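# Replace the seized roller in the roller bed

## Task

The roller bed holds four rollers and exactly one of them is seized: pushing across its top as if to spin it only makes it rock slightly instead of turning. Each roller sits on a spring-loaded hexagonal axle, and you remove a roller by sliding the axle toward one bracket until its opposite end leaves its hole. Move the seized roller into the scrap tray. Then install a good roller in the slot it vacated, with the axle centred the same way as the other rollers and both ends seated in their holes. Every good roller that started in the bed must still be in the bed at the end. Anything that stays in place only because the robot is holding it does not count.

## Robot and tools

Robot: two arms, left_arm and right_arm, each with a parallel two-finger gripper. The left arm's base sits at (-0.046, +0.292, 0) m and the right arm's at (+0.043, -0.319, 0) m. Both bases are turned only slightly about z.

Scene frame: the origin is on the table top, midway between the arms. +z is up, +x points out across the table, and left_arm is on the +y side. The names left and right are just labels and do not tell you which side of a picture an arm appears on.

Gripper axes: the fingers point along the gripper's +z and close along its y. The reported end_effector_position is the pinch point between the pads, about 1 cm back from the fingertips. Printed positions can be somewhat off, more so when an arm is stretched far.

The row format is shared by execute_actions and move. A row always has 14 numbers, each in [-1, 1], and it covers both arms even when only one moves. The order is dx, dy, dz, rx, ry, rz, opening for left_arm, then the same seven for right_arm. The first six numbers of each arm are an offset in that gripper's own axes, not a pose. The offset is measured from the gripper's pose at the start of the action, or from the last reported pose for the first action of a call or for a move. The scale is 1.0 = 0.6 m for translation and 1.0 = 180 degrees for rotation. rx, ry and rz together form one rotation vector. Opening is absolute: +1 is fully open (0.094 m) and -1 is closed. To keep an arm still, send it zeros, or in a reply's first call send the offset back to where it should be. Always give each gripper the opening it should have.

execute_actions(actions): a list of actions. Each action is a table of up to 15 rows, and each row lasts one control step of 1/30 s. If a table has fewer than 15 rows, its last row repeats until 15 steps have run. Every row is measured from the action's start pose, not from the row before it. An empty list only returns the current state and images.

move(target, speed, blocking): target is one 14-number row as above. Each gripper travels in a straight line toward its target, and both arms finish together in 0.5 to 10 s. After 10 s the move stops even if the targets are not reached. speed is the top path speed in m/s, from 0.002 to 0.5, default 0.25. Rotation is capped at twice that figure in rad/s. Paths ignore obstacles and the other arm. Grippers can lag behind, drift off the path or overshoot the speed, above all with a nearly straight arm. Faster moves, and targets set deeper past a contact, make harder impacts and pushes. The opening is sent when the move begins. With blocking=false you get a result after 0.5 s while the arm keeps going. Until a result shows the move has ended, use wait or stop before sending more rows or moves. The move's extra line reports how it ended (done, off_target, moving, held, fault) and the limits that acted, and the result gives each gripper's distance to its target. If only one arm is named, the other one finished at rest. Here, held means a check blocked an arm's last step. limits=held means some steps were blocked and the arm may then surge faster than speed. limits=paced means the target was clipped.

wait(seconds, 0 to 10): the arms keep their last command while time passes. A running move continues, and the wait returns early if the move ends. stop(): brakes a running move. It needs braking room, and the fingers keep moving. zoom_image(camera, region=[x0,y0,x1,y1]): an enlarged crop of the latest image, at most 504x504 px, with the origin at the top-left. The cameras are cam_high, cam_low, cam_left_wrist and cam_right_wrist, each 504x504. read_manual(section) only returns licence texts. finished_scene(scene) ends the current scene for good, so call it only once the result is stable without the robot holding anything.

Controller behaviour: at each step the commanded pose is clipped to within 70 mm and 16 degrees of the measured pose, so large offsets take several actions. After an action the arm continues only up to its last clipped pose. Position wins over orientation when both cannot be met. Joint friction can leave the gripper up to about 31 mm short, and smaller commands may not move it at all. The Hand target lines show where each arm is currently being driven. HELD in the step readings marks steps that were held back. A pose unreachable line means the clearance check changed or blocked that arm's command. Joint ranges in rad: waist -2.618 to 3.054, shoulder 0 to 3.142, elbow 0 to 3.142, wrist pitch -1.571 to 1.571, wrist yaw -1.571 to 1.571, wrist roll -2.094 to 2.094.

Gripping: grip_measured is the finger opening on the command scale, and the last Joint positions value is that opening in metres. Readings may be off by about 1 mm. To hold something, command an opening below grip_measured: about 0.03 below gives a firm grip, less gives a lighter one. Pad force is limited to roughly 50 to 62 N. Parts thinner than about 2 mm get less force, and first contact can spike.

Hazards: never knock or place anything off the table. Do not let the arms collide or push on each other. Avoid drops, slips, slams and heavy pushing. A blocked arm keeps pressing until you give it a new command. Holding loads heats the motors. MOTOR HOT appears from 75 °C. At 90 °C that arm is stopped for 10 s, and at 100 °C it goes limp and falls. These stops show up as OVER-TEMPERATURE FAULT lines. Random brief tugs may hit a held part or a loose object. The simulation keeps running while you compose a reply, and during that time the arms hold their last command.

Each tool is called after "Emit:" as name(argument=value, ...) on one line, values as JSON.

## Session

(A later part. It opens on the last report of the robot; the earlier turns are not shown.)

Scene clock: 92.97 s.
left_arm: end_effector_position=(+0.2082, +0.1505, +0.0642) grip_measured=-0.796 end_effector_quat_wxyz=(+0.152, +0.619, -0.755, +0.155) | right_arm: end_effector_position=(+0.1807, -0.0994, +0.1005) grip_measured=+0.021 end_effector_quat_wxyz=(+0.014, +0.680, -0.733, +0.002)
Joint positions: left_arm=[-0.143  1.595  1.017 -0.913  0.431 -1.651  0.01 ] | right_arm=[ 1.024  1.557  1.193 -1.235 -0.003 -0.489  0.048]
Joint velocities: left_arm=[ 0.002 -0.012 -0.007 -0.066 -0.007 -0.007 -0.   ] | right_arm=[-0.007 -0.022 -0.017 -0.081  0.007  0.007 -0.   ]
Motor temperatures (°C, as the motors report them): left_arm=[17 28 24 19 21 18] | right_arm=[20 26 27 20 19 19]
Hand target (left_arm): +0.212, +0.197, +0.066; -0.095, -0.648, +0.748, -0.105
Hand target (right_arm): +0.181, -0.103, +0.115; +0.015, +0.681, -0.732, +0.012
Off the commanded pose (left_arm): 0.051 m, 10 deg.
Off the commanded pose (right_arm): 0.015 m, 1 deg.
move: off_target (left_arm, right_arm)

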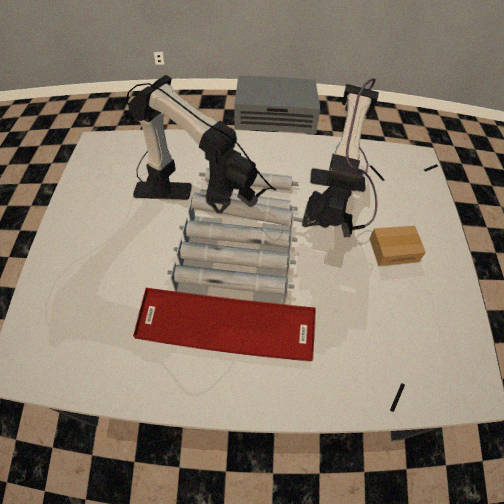

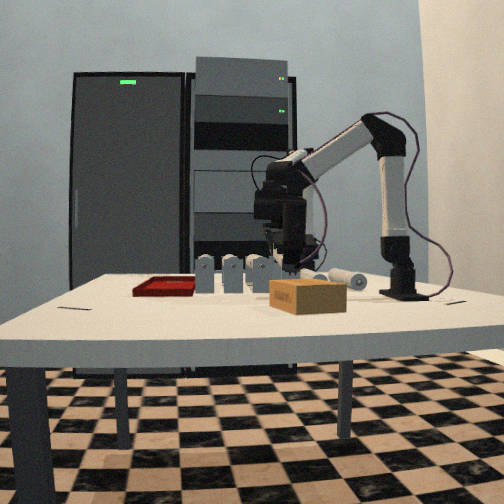

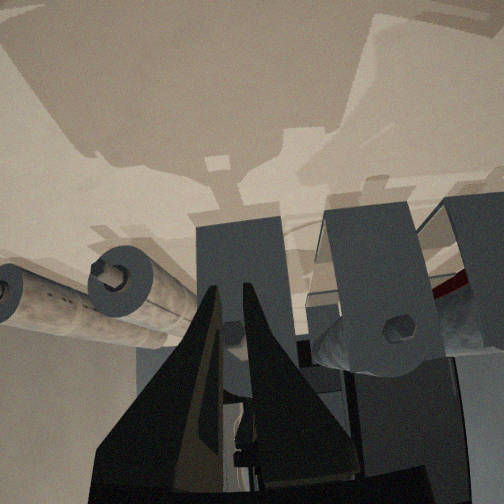

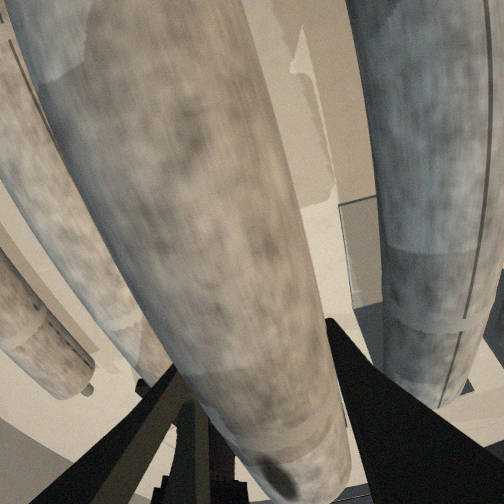

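Emit:
move(target=[0,0,0,0,0,0,-0.2,0,0,-0.05,0,0.03,0,0], speed=0.03)

Emit:
move(target=[-0.08,0,-0.05,0,-0.13,0,-0.2,0.09,0,-0.03,0,0,0,0], speed=0.04)

Scene clock: 96.87 s.
left_arm: end_effector_position=(+0.2078, +0.1495, +0.0639) grip_measured=-0.201 end_effector_quat_wxyz=(-0.154, -0.615, +0.757, -0.156) | right_arm: end_effector_position=(+0.1840, -0.0996, +0.1167) grip_measured=+0.021 end_effector_quat_wxyz=(+0.048, +0.684, -0.727, +0.038)
Joint positions: left_arm=[-0.144  1.597  1.016 -0.912  0.436 -1.643  0.038] | right_arm=[ 1.046  1.636  1.332 -1.379  0.047 -0.478  0.048]
Joint velocities: left_arm=[-0.017  0.012 -0.022 -0.022 -0.066 -0.007 -0.   ] | right_arm=[ 0.007  0.002  0.012 -0.066 -0.051 -0.051 -0.001]
Motor temperatures (°C, as the motors report them): left_arm=[18 28 25 19 21 18] | right_arm=[20 26 27 20 19 19]
Hand target (left_arm): +0.208, +0.151, +0.064; -0.152, -0.619, +0.755, -0.155
Hand target (right_arm): +0.181, -0.099, +0.130; +0.048, +0.679, -0.732, +0.035
Off the commanded pose (left_arm): 0.001 m, 1 deg.
Off the commanded pose (right_arm): 0.014 m, 1 deg.
move: off_target (right_arm)

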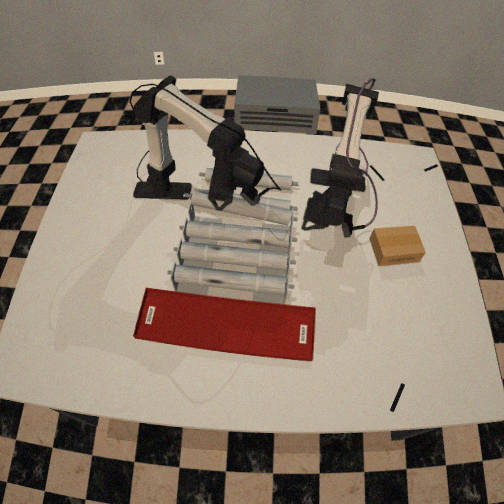

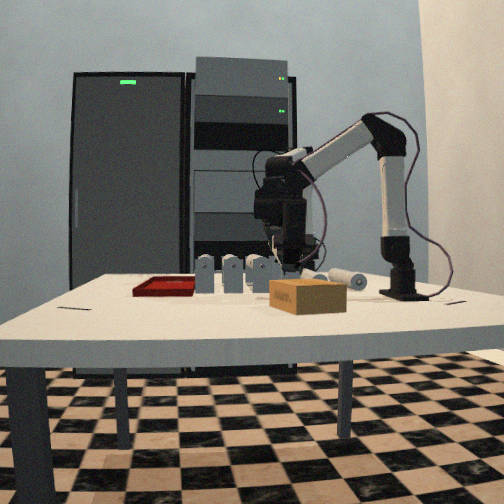

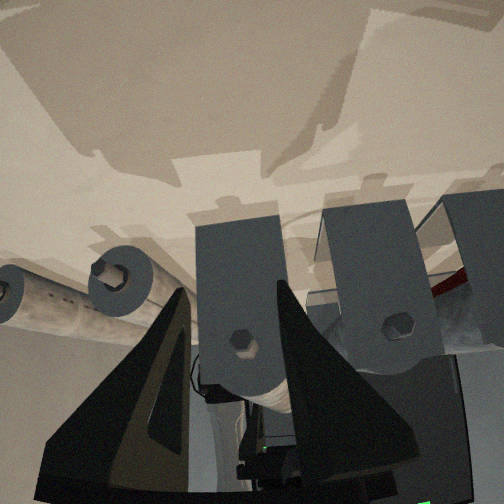

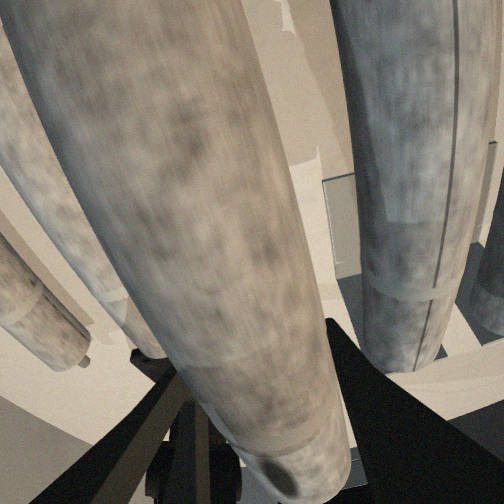

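Scene clock: 102.20 s.
left_arm: end_effector_position=(+0.2178, +0.2055, +0.0633) grip_measured=-0.201 end_effector_quat_wxyz=(+0.007, +0.634, -0.773, +0.025) | right_arm: end_effector_position=(+0.1898, -0.1146, +0.1220) grip_measured=+0.021 end_effector_quat_wxyz=(+0.019, +0.694, -0.720, +0.008)
Joint positions: left_arm=[-0.176  1.597  1.082 -1.022  0.04  -1.668  0.038] | right_arm=[ 0.97   1.533  1.254 -1.332  0.009 -0.579  0.048]
Joint velocities: left_arm=[-0.002  0.007 -0.017 -0.007 -0.022  0.022  0.001] | right_arm=[ 0.007 -0.012 -0.012  0.022 -0.022  0.051  0.001]
Motor temperatures (°C, as the motors report them): left_arm=[18 28 25 18 21 18] | right_arm=[20 27 27 20 19 19]
Hand target (left_arm): +0.218, +0.204, +0.070; +0.001, -0.634, +0.773, -0.028
Hand target (right_arm): +0.182, -0.147, +0.139; +0.046, +0.685, -0.726, +0.037
Off the commanded pose (left_arm): 0.007 m, 1 deg.
Off the commanded pose (right_arm): 0.042 m, 5 deg.
move: off_target (right_arm)

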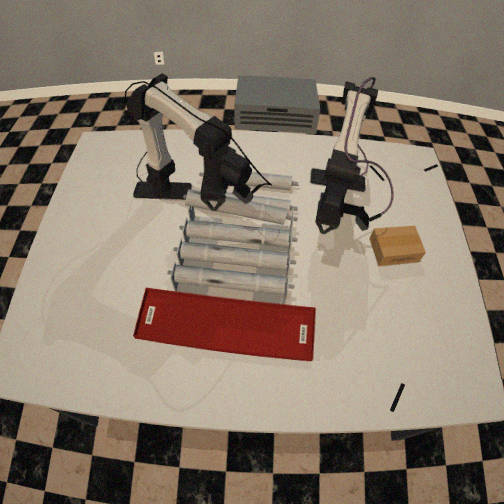

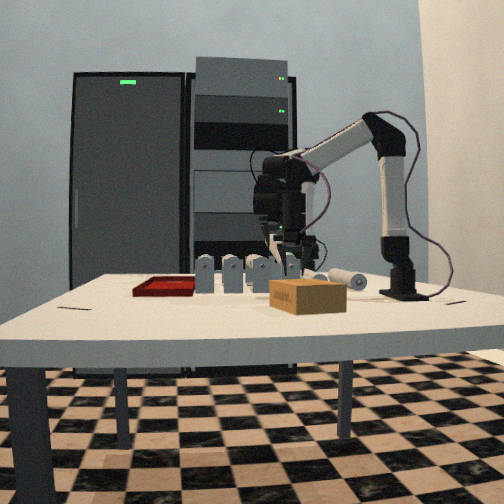

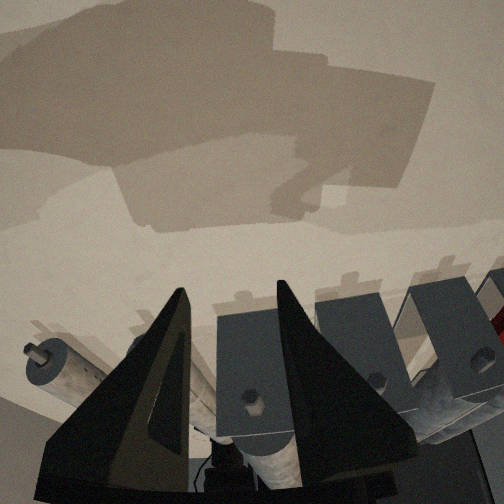

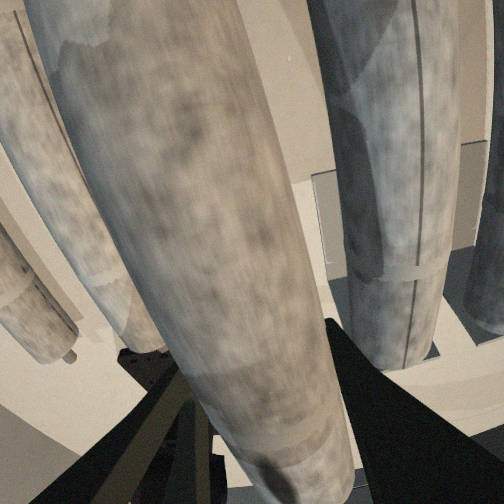

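Jammed by tilt; pull without more lift.

Emit:
move(target=[0,0,0,0,0,0,-0.2,0.11,0.01,-0.005,0,0.03,0,0], speed=0.04)

Scene clock: 105.47 s.
left_arm: end_effector_position=(+0.2178, +0.2060, +0.0633) grip_measured=-0.201 end_effector_quat_wxyz=(+0.006, +0.634, -0.773, +0.024) | right_arm: end_effector_position=(+0.1941, -0.1221, +0.1195) grip_measured=+0.020 end_effector_quat_wxyz=(-0.013, +0.699, -0.715, -0.020)
Joint positions: left_arm=[-0.176  1.597  1.082 -1.022  0.037 -1.668  0.038] | right_arm=[ 0.907  1.454  1.172 -1.259 -0.036 -0.656  0.048]
Joint velocities: left_arm=[-0.022  0.002 -0.007 -0.007 -0.051 -0.037 -0.002] | right_arm=[ 0.002 -0.007 -0.007 -0.051 -0.037 -0.007  0.   ]
Motor temperatures (°C, as the motors report them): left_arm=[18 28 25 18 21 18] | right_arm=[20 28 27 20 19 19]
Hand target (left_arm): +0.218, +0.205, +0.063; -0.007, -0.634, +0.773, -0.025
Hand target (right_arm): +0.183, -0.172, +0.127; +0.050, +0.694, -0.717, +0.038
Off the commanded pose (left_arm): 0.000 m, 0 deg.
Off the commanded pose (right_arm): 0.060 m, 10 deg.
move: off_target (right_arm)

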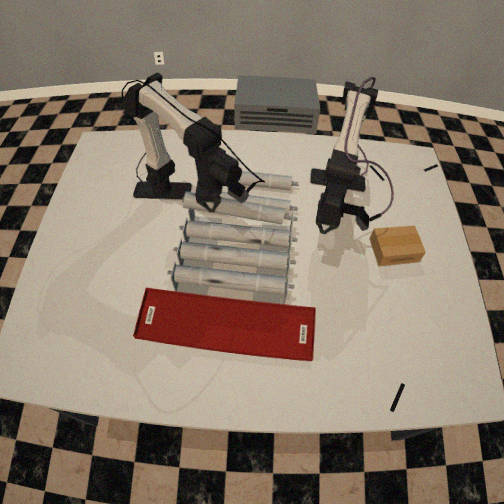

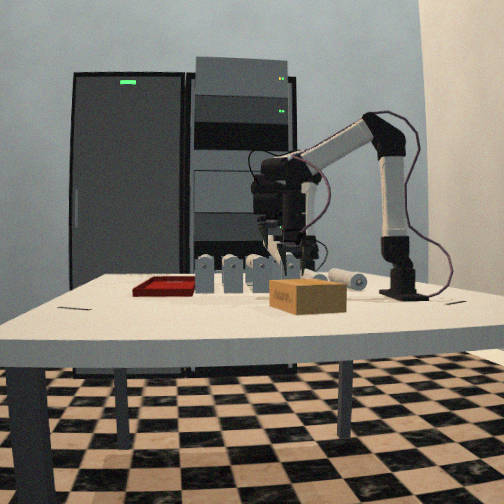

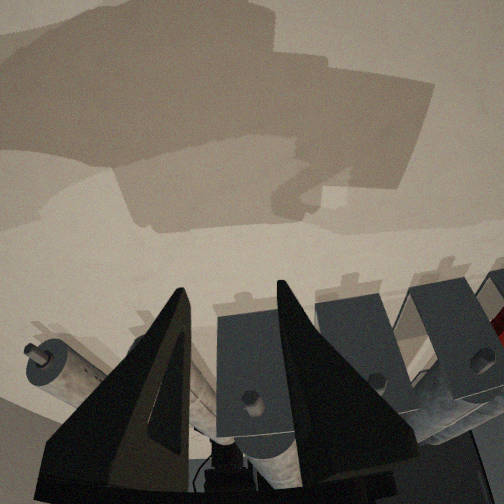

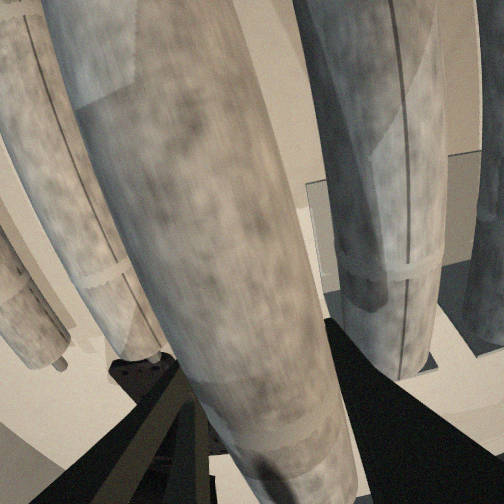

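Emit:
move(target=[0.16,0,-0.01,0,0,0,-1,0.05,0.01,0,0,0.03,0,0], speed=0.04)

Scene clock: 110.00 s.
left_arm: end_effector_position=(+0.2041, +0.1331, +0.0746) grip_measured=-0.996 end_effector_quat_wxyz=(-0.025, +0.641, -0.767, +0.010) | right_arm: end_effector_position=(+0.1972, -0.1095, +0.1160) grip_measured=+0.020 end_effector_quat_wxyz=(-0.029, +0.701, -0.711, -0.034)
Joint positions: left_arm=[-0.474  1.656  1.191 -1.072 -0.042 -1.983  0.   ] | right_arm=[ 0.912  1.468  1.168 -1.206 -0.061 -0.659  0.048]
Joint velocities: left_arm=[ 0.012 -0.007  0.032 -0.051 -0.007 -0.022  0.001] | right_arm=[-0.027 -0.002 -0.002 -0.007 -0.022  0.022 -0.   ]
Motor temperatures (°C, as the motors report them): left_arm=[18 28 26 18 21 18] | right_arm=[20 28 27 21 20 19]
Hand target (left_arm): +0.198, +0.111, +0.073; -0.010, -0.634, +0.773, -0.024
Hand target (right_arm): +0.188, -0.148, +0.118; +0.020, +0.700, -0.714, +0.012
Off the commanded pose (left_arm): 0.022 m, 4 deg.
Off the commanded pose (right_arm): 0.044 m, 8 deg.
move: off_target (left_arm, right_arm)

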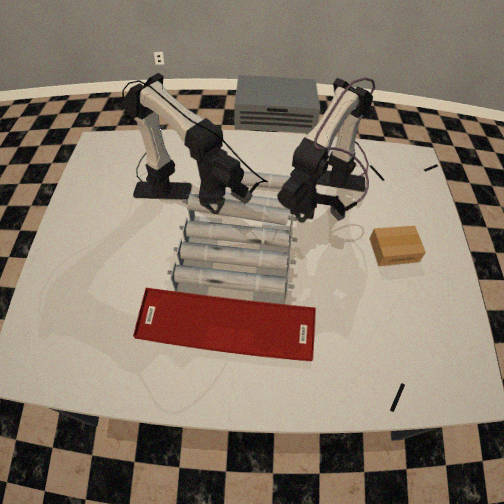

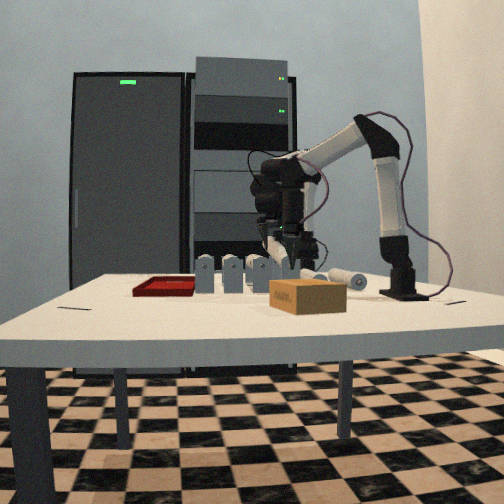

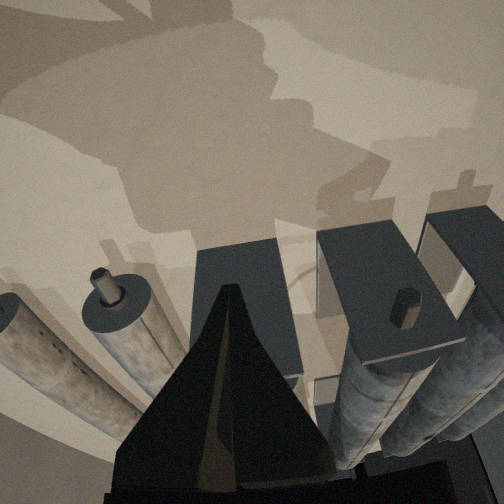

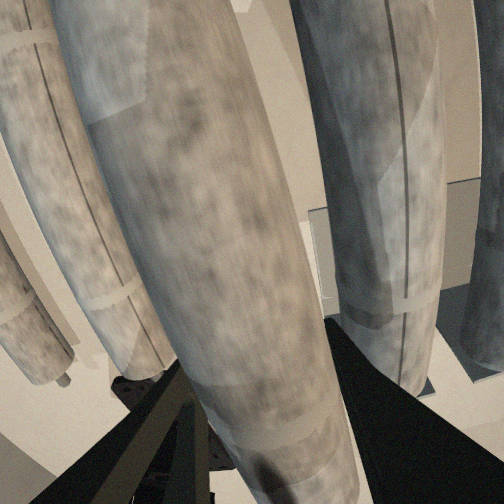

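Emit:
move(target=[0.09,0,0.01,0,0,0,-1,0.1,0.05,0,0,0.03,0,0], speed=0.04)

Scene clock: 113.07 s.
left_arm: end_effector_position=(+0.2007, +0.1274, +0.0780) grip_measured=-0.996 end_effector_quat_wxyz=(-0.079, +0.640, -0.763, -0.031) | right_arm: end_effector_position=(+0.1868, -0.1263, +0.1109) grip_measured=+0.020 end_effector_quat_wxyz=(-0.058, +0.691, -0.720, -0.035)
Joint positions: left_arm=[-0.569  1.711  1.257 -1.148 -0.168 -2.085  0.   ] | right_arm=[ 0.906  1.336  1.034 -1.144 -0.056 -0.637  0.048]
Joint velocities: left_arm=[ 0.017 -0.022 -0.002 -0.037 -0.007 -0.022 -0.   ] | right_arm=[ 0.007 -0.002 -0.007  0.007  0.022  0.022 -0.001]
Motor temperatures (°C, as the motors report them): left_arm=[18 28 26 18 21 18] | right_arm=[20 28 27 20 20 19]
Hand target (left_arm): +0.193, +0.083, +0.070; +0.016, -0.627, +0.779, -0.010
Hand target (right_arm): +0.169, -0.165, +0.110; +0.003, +0.703, -0.712, -0.003
Off the commanded pose (left_arm): 0.049 m, 8 deg.
Off the commanded pose (right_arm): 0.047 m, 8 deg.
joint sent to its limit (left arm) — the command would take joint 6 (wrist roll) past its lower limit, so that joint was sent only as far as its limit.
move: off_target (left_arm, right_arm)

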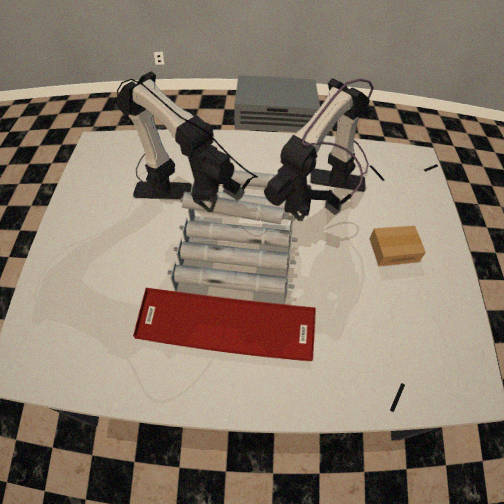

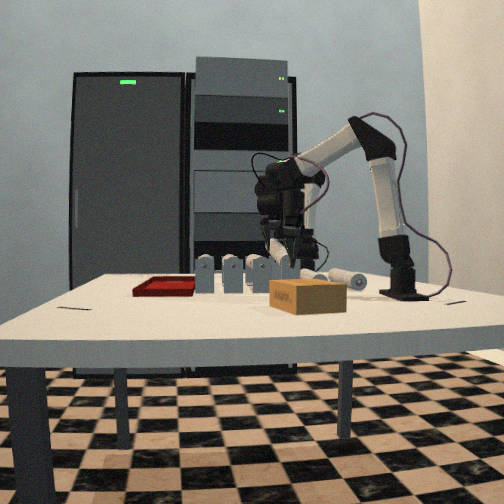

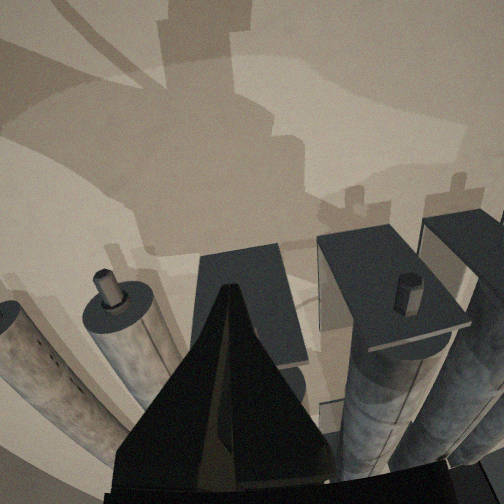

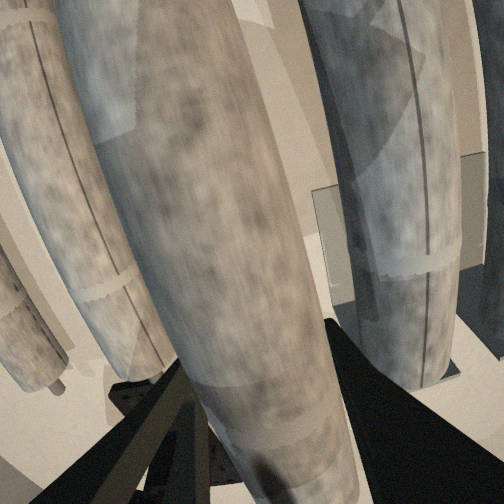

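Emit:
move(target=[-0.1,0,0,0,0.04,0,-1,0.11,0.03,-0.02,0,0.03,0,0], speed=0.04)

Scene clock: 116.40 s.
left_arm: end_effector_position=(+0.2147, +0.1852, +0.0919) grip_measured=-0.996 end_effector_quat_wxyz=(-0.041, +0.642, -0.766, +0.006) | right_arm: end_effector_position=(+0.1839, -0.1306, +0.1138) grip_measured=+0.020 end_effector_quat_wxyz=(-0.097, +0.684, -0.720, -0.069)
Joint positions: left_arm=[-0.316  1.577  1.176 -1.124 -0.07  -1.827  0.   ] | right_arm=[ 0.855  1.234  0.957 -1.087 -0.122 -0.668  0.048]
Joint velocities: left_arm=[ 0.012  0.002  0.002  0.095 -0.007  0.051 -0.   ] | right_arm=[-0.012  0.007 -0.012 -0.066 -0.022 -0.007 -0.   ]
Motor temperatures (°C, as the motors report them): left_arm=[18 28 26 19 21 18] | right_arm=[20 28 26 20 20 19]
Hand target (left_arm): +0.212, +0.187, +0.089; +0.035, -0.641, +0.767, -0.010
Hand target (right_arm): +0.168, -0.183, +0.112; -0.027, +0.694, -0.720, -0.008
Off the commanded pose (left_arm): 0.006 m, 1 deg.
Off the commanded pose (right_arm): 0.064 m, 11 deg.
move: off_target (right_arm)

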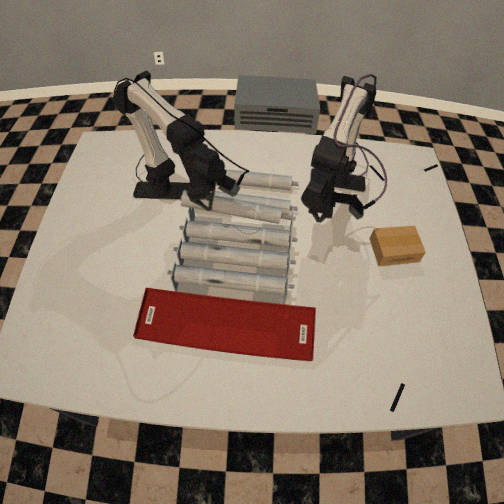

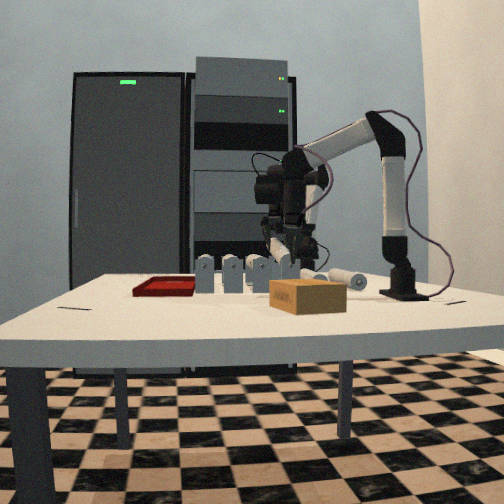

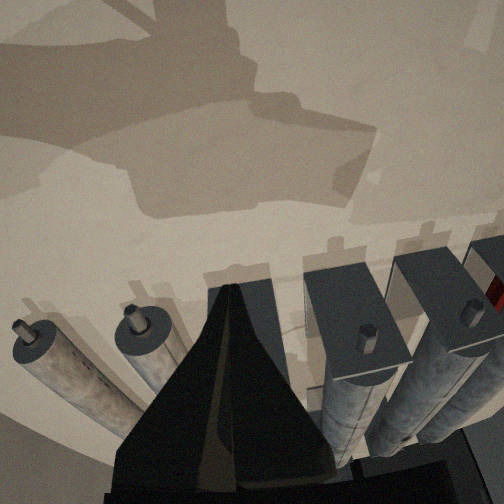

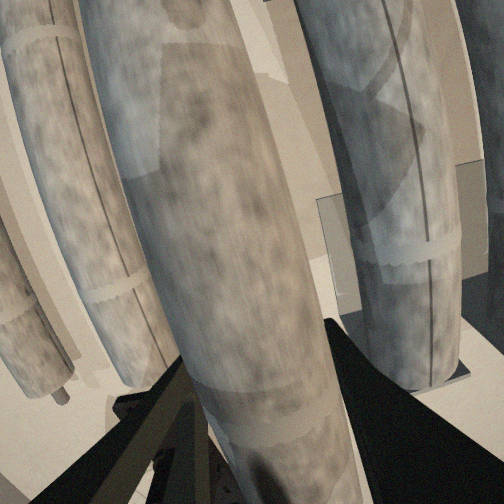

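Emit:
move(target=[0.15,-0.01,-0.07,0,0,0,-0.45,0.05,0,0,0,0.05,0,0], speed=0.06)

Scene clock: 120.43 s.
left_arm: end_effector_position=(+0.2053, +0.0948, +0.1319) grip_measured=-0.451 end_effector_quat_wxyz=(-0.039, +0.634, -0.772, +0.021) | right_arm: end_effector_position=(+0.1876, -0.1266, +0.1084) grip_measured=+0.020 end_effector_quat_wxyz=(-0.094, +0.687, -0.717, -0.067)
Joint positions: left_arm=[-0.586  1.7    1.466 -1.282 -0.069 -2.075  0.026] | right_arm=[ 0.858  1.264  0.957 -1.064 -0.118 -0.675  0.048]
Joint velocities: left_arm=[-0.007  0.007  0.012 -0.066 -0.037 -0.007  0.001] | right_arm=[ 0.002 -0.012  0.002  0.007 -0.081 -0.022 -0.001]
Motor temperatures (°C, as the motors report them): left_arm=[18 28 26 19 21 18] | right_arm=[20 28 27 21 20 19]
Hand target (left_arm): +0.202, +0.092, +0.128; +0.034, -0.635, +0.772, -0.007
Hand target (right_arm): +0.183, -0.157, +0.107; -0.044, +0.688, -0.724, -0.017
Off the commanded pose (left_arm): 0.004 m, 2 deg.
Off the commanded pose (right_arm): 0.034 m, 9 deg.
joint sent to its limit (left arm) — the command would take joint 6 (wrist roll) past its lower limit, so that joint was sent only as far as its limit.
move: off_target (right_arm)

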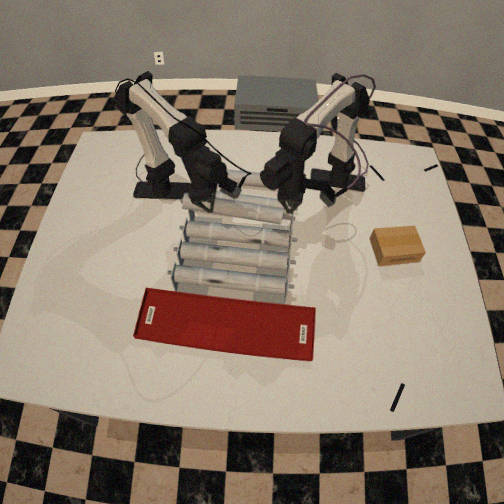

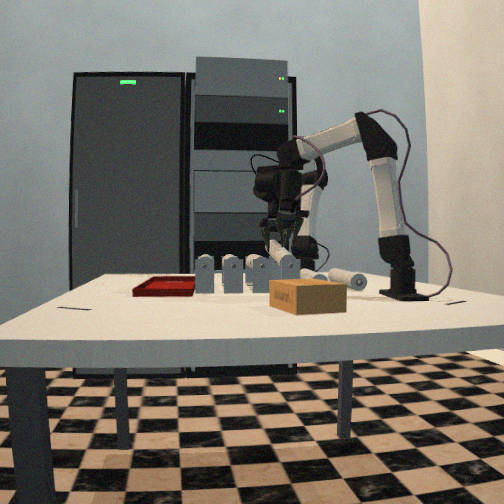

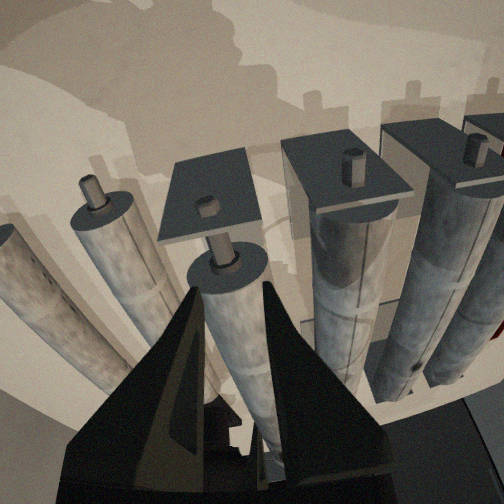

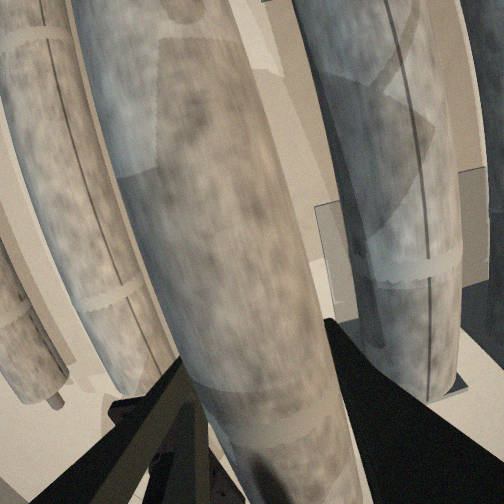

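Emit:
move(target=[0,0.015,0.11,0,0,0,-0.45,0.08,0,-0.01,0,0.05,0,0], speed=0.04)

Emit:
move(target=[0,0,0,0,0,0,-0.95,0.08,0,-0.01,0,0.05,0,0])

Emit:
move(target=[0.1,-0.02,-0.02,0,0,0,-0.95,0.1,0,-0.02,0,0.05,0,0], speed=0.04)

Scene clock: 125.37 s.
left_arm: end_effector_position=(+0.2026, +0.0971, +0.1021) grip_measured=-0.451 end_effector_quat_wxyz=(-0.043, +0.634, -0.771, +0.045) | right_arm: end_effector_position=(+0.1934, -0.1298, +0.1071) grip_measured=+0.020 end_effector_quat_wxyz=(-0.095, +0.695, -0.709, -0.069)
Joint positions: left_arm=[-0.586  1.647  1.286 -1.104 -0.069 -2.077  0.026] | right_arm=[ 0.821  1.272  0.957 -1.06  -0.132 -0.734  0.048]
Joint velocities: left_arm=[ 0.002  0.002 -0.002  0.022  0.022  0.007  0.001] | right_arm=[-0.012 -0.002  0.007 -0.022 -0.037 -0.037  0.   ]
Motor temperatures (°C, as the motors report them): left_arm=[17 28 26 19 21 18] | right_arm=[20 27 27 20 20 19]
Hand target (left_arm): +0.199, +0.101, +0.068; +0.038, -0.634, +0.772, -0.020
Hand target (right_arm): +0.186, -0.170, +0.104; -0.040, +0.691, -0.721, -0.015
Off the commanded pose (left_arm): 0.037 m, 3 deg.
Off the commanded pose (right_arm): 0.046 m, 9 deg.
move: off_target (left_arm, right_arm)

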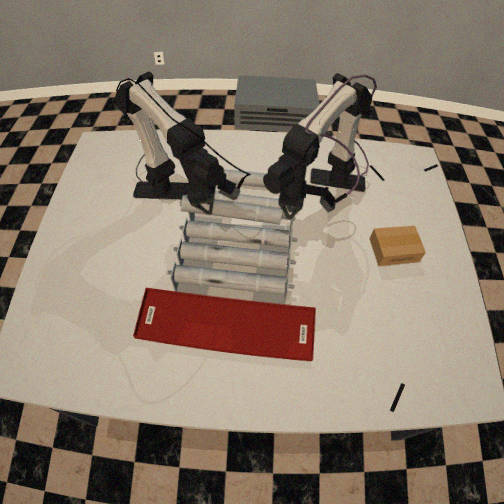

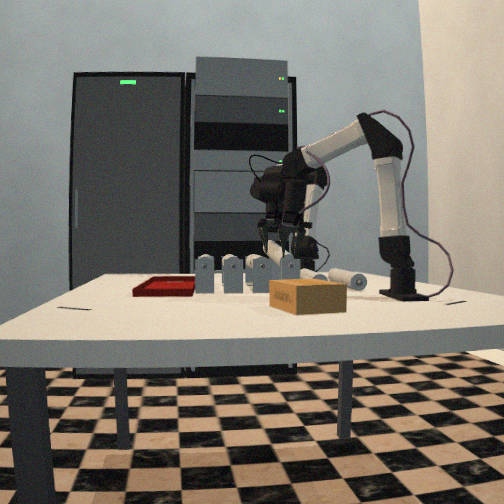

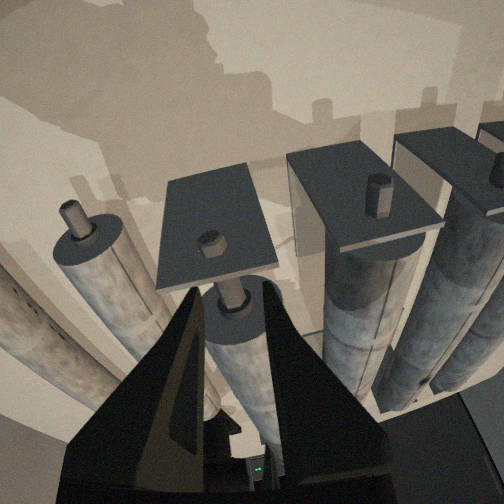

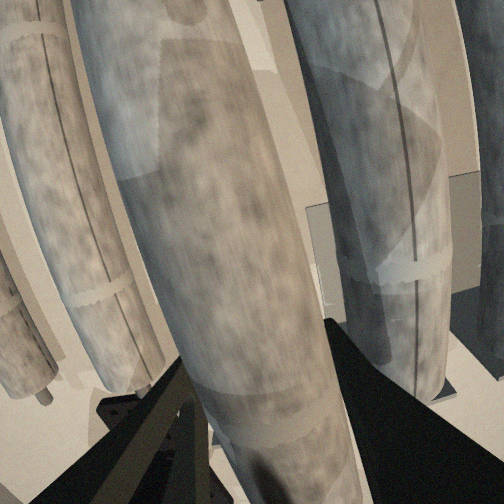

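Scene clock: 126.07 s.
left_arm: end_effector_position=(+0.2024, +0.0971, +0.1038) grip_measured=-0.949 end_effector_quat_wxyz=(-0.043, +0.634, -0.770, +0.047) | right_arm: end_effector_position=(+0.1984, -0.1314, +0.1071) grip_measured=+0.020 end_effector_quat_wxyz=(-0.099, +0.702, -0.701, -0.076)
Joint positions: left_arm=[-0.586  1.643  1.288 -1.108 -0.068 -2.077  0.002] | right_arm=[ 0.786  1.276  0.957 -1.053 -0.155 -0.787  0.048]
Joint velocities: left_arm=[-0.012  0.022 -0.012  0.007  0.051  0.007  0.   ] | right_arm=[-0.007  0.012 -0.012 -0.066 -0.037  0.037 -0.001]
Motor temperatures (°C, as the motors report them): left_arm=[17 28 26 19 21 18] | right_arm=[20 27 27 20 20 19]
Hand target (left_arm): +0.203, +0.097, +0.102; +0.043, -0.634, +0.770, -0.046
Hand target (right_arm): +0.193, -0.173, +0.103; -0.042, +0.700, -0.713, -0.017
Off the commanded pose (left_arm): 0.002 m, 0 deg.
Off the commanded pose (right_arm): 0.047 m, 10 deg.
move: off_target (right_arm)

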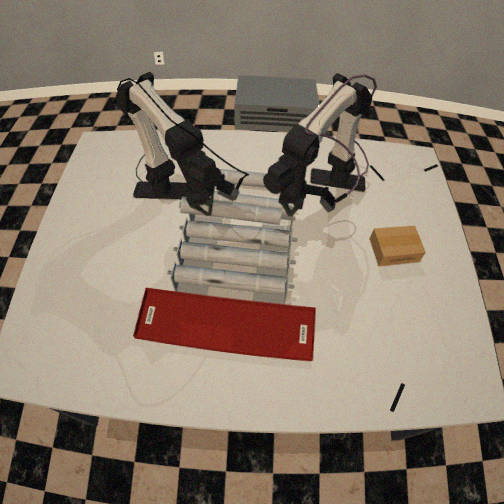

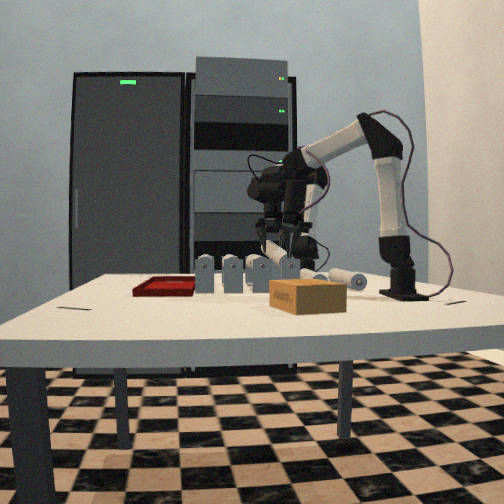

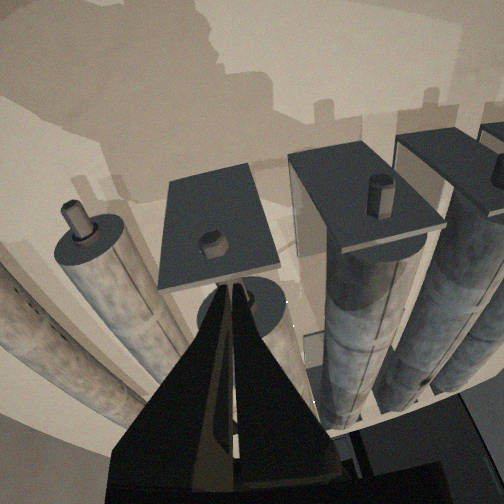

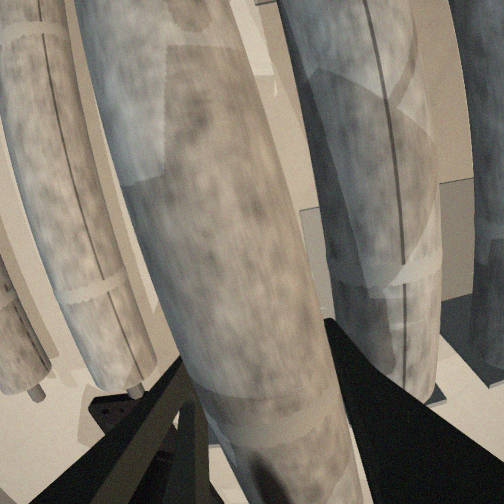

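Scene clock: 128.33 s.
left_arm: end_effector_position=(+0.2050, +0.0411, +0.1207) grip_measured=-0.949 end_effector_quat_wxyz=(+0.029, -0.594, +0.802, -0.061) | right_arm: end_effector_position=(+0.2060, -0.1322, +0.1088) grip_measured=+0.020 end_effector_quat_wxyz=(-0.112, +0.710, -0.689, -0.098)
Joint positions: left_arm=[-0.689  1.768  1.496 -1.17  -0.042 -2.077  0.002] | right_arm=[ 0.719  1.28   0.957 -1.039 -0.217 -0.875  0.048]
Joint velocities: left_arm=[ 0.012 -0.032  0.012  0.007 -0.007  0.007 -0.001] | right_arm=[-0.027 -0.007 -0.002  0.066  0.007  0.007  0.   ]
Motor temperatures (°C, as the motors report them): left_arm=[17 28 26 19 21 18] | right_arm=[20 27 27 20 20 19]
Hand target (left_arm): +0.201, +0.036, +0.116; +0.020, -0.594, +0.803, -0.052
Hand target (right_arm): +0.198, -0.184, +0.104; -0.046, +0.708, -0.705, -0.027
Off the commanded pose (left_arm): 0.007 m, 6 deg.
Off the commanded pose (right_arm): 0.061 m, 12 deg.
joint sent to its limit (left arm) — the command would take joint 6 (wrist roll) past its lower limit, so that joint was sent only as far as its limit.
move: off_target (left_arm, right_arm)

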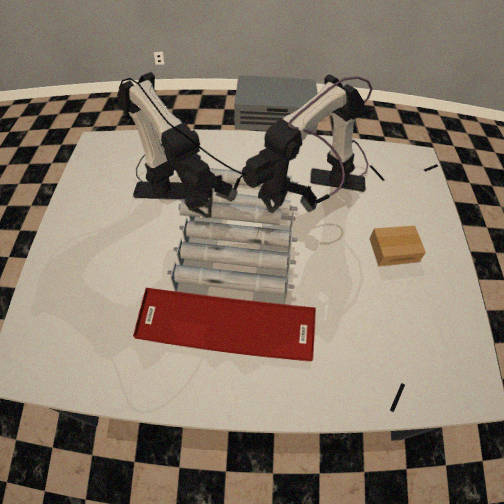

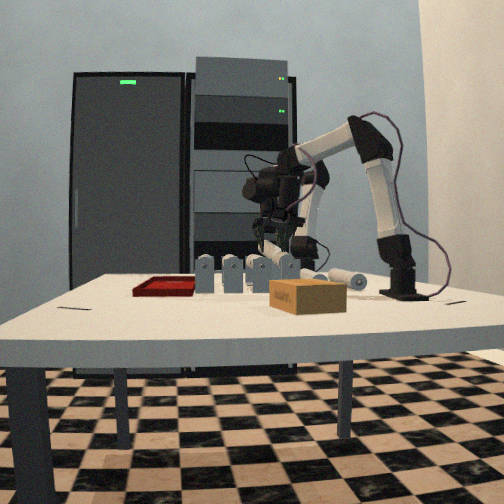

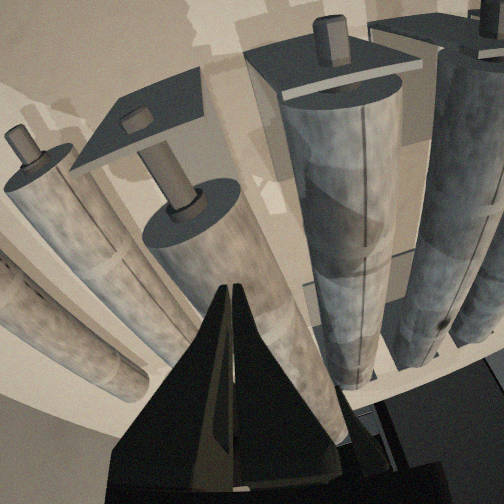

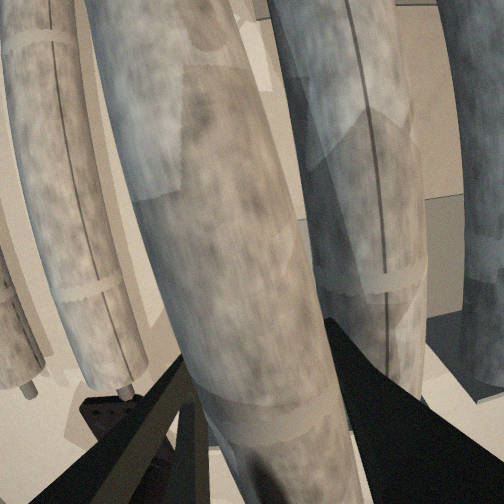

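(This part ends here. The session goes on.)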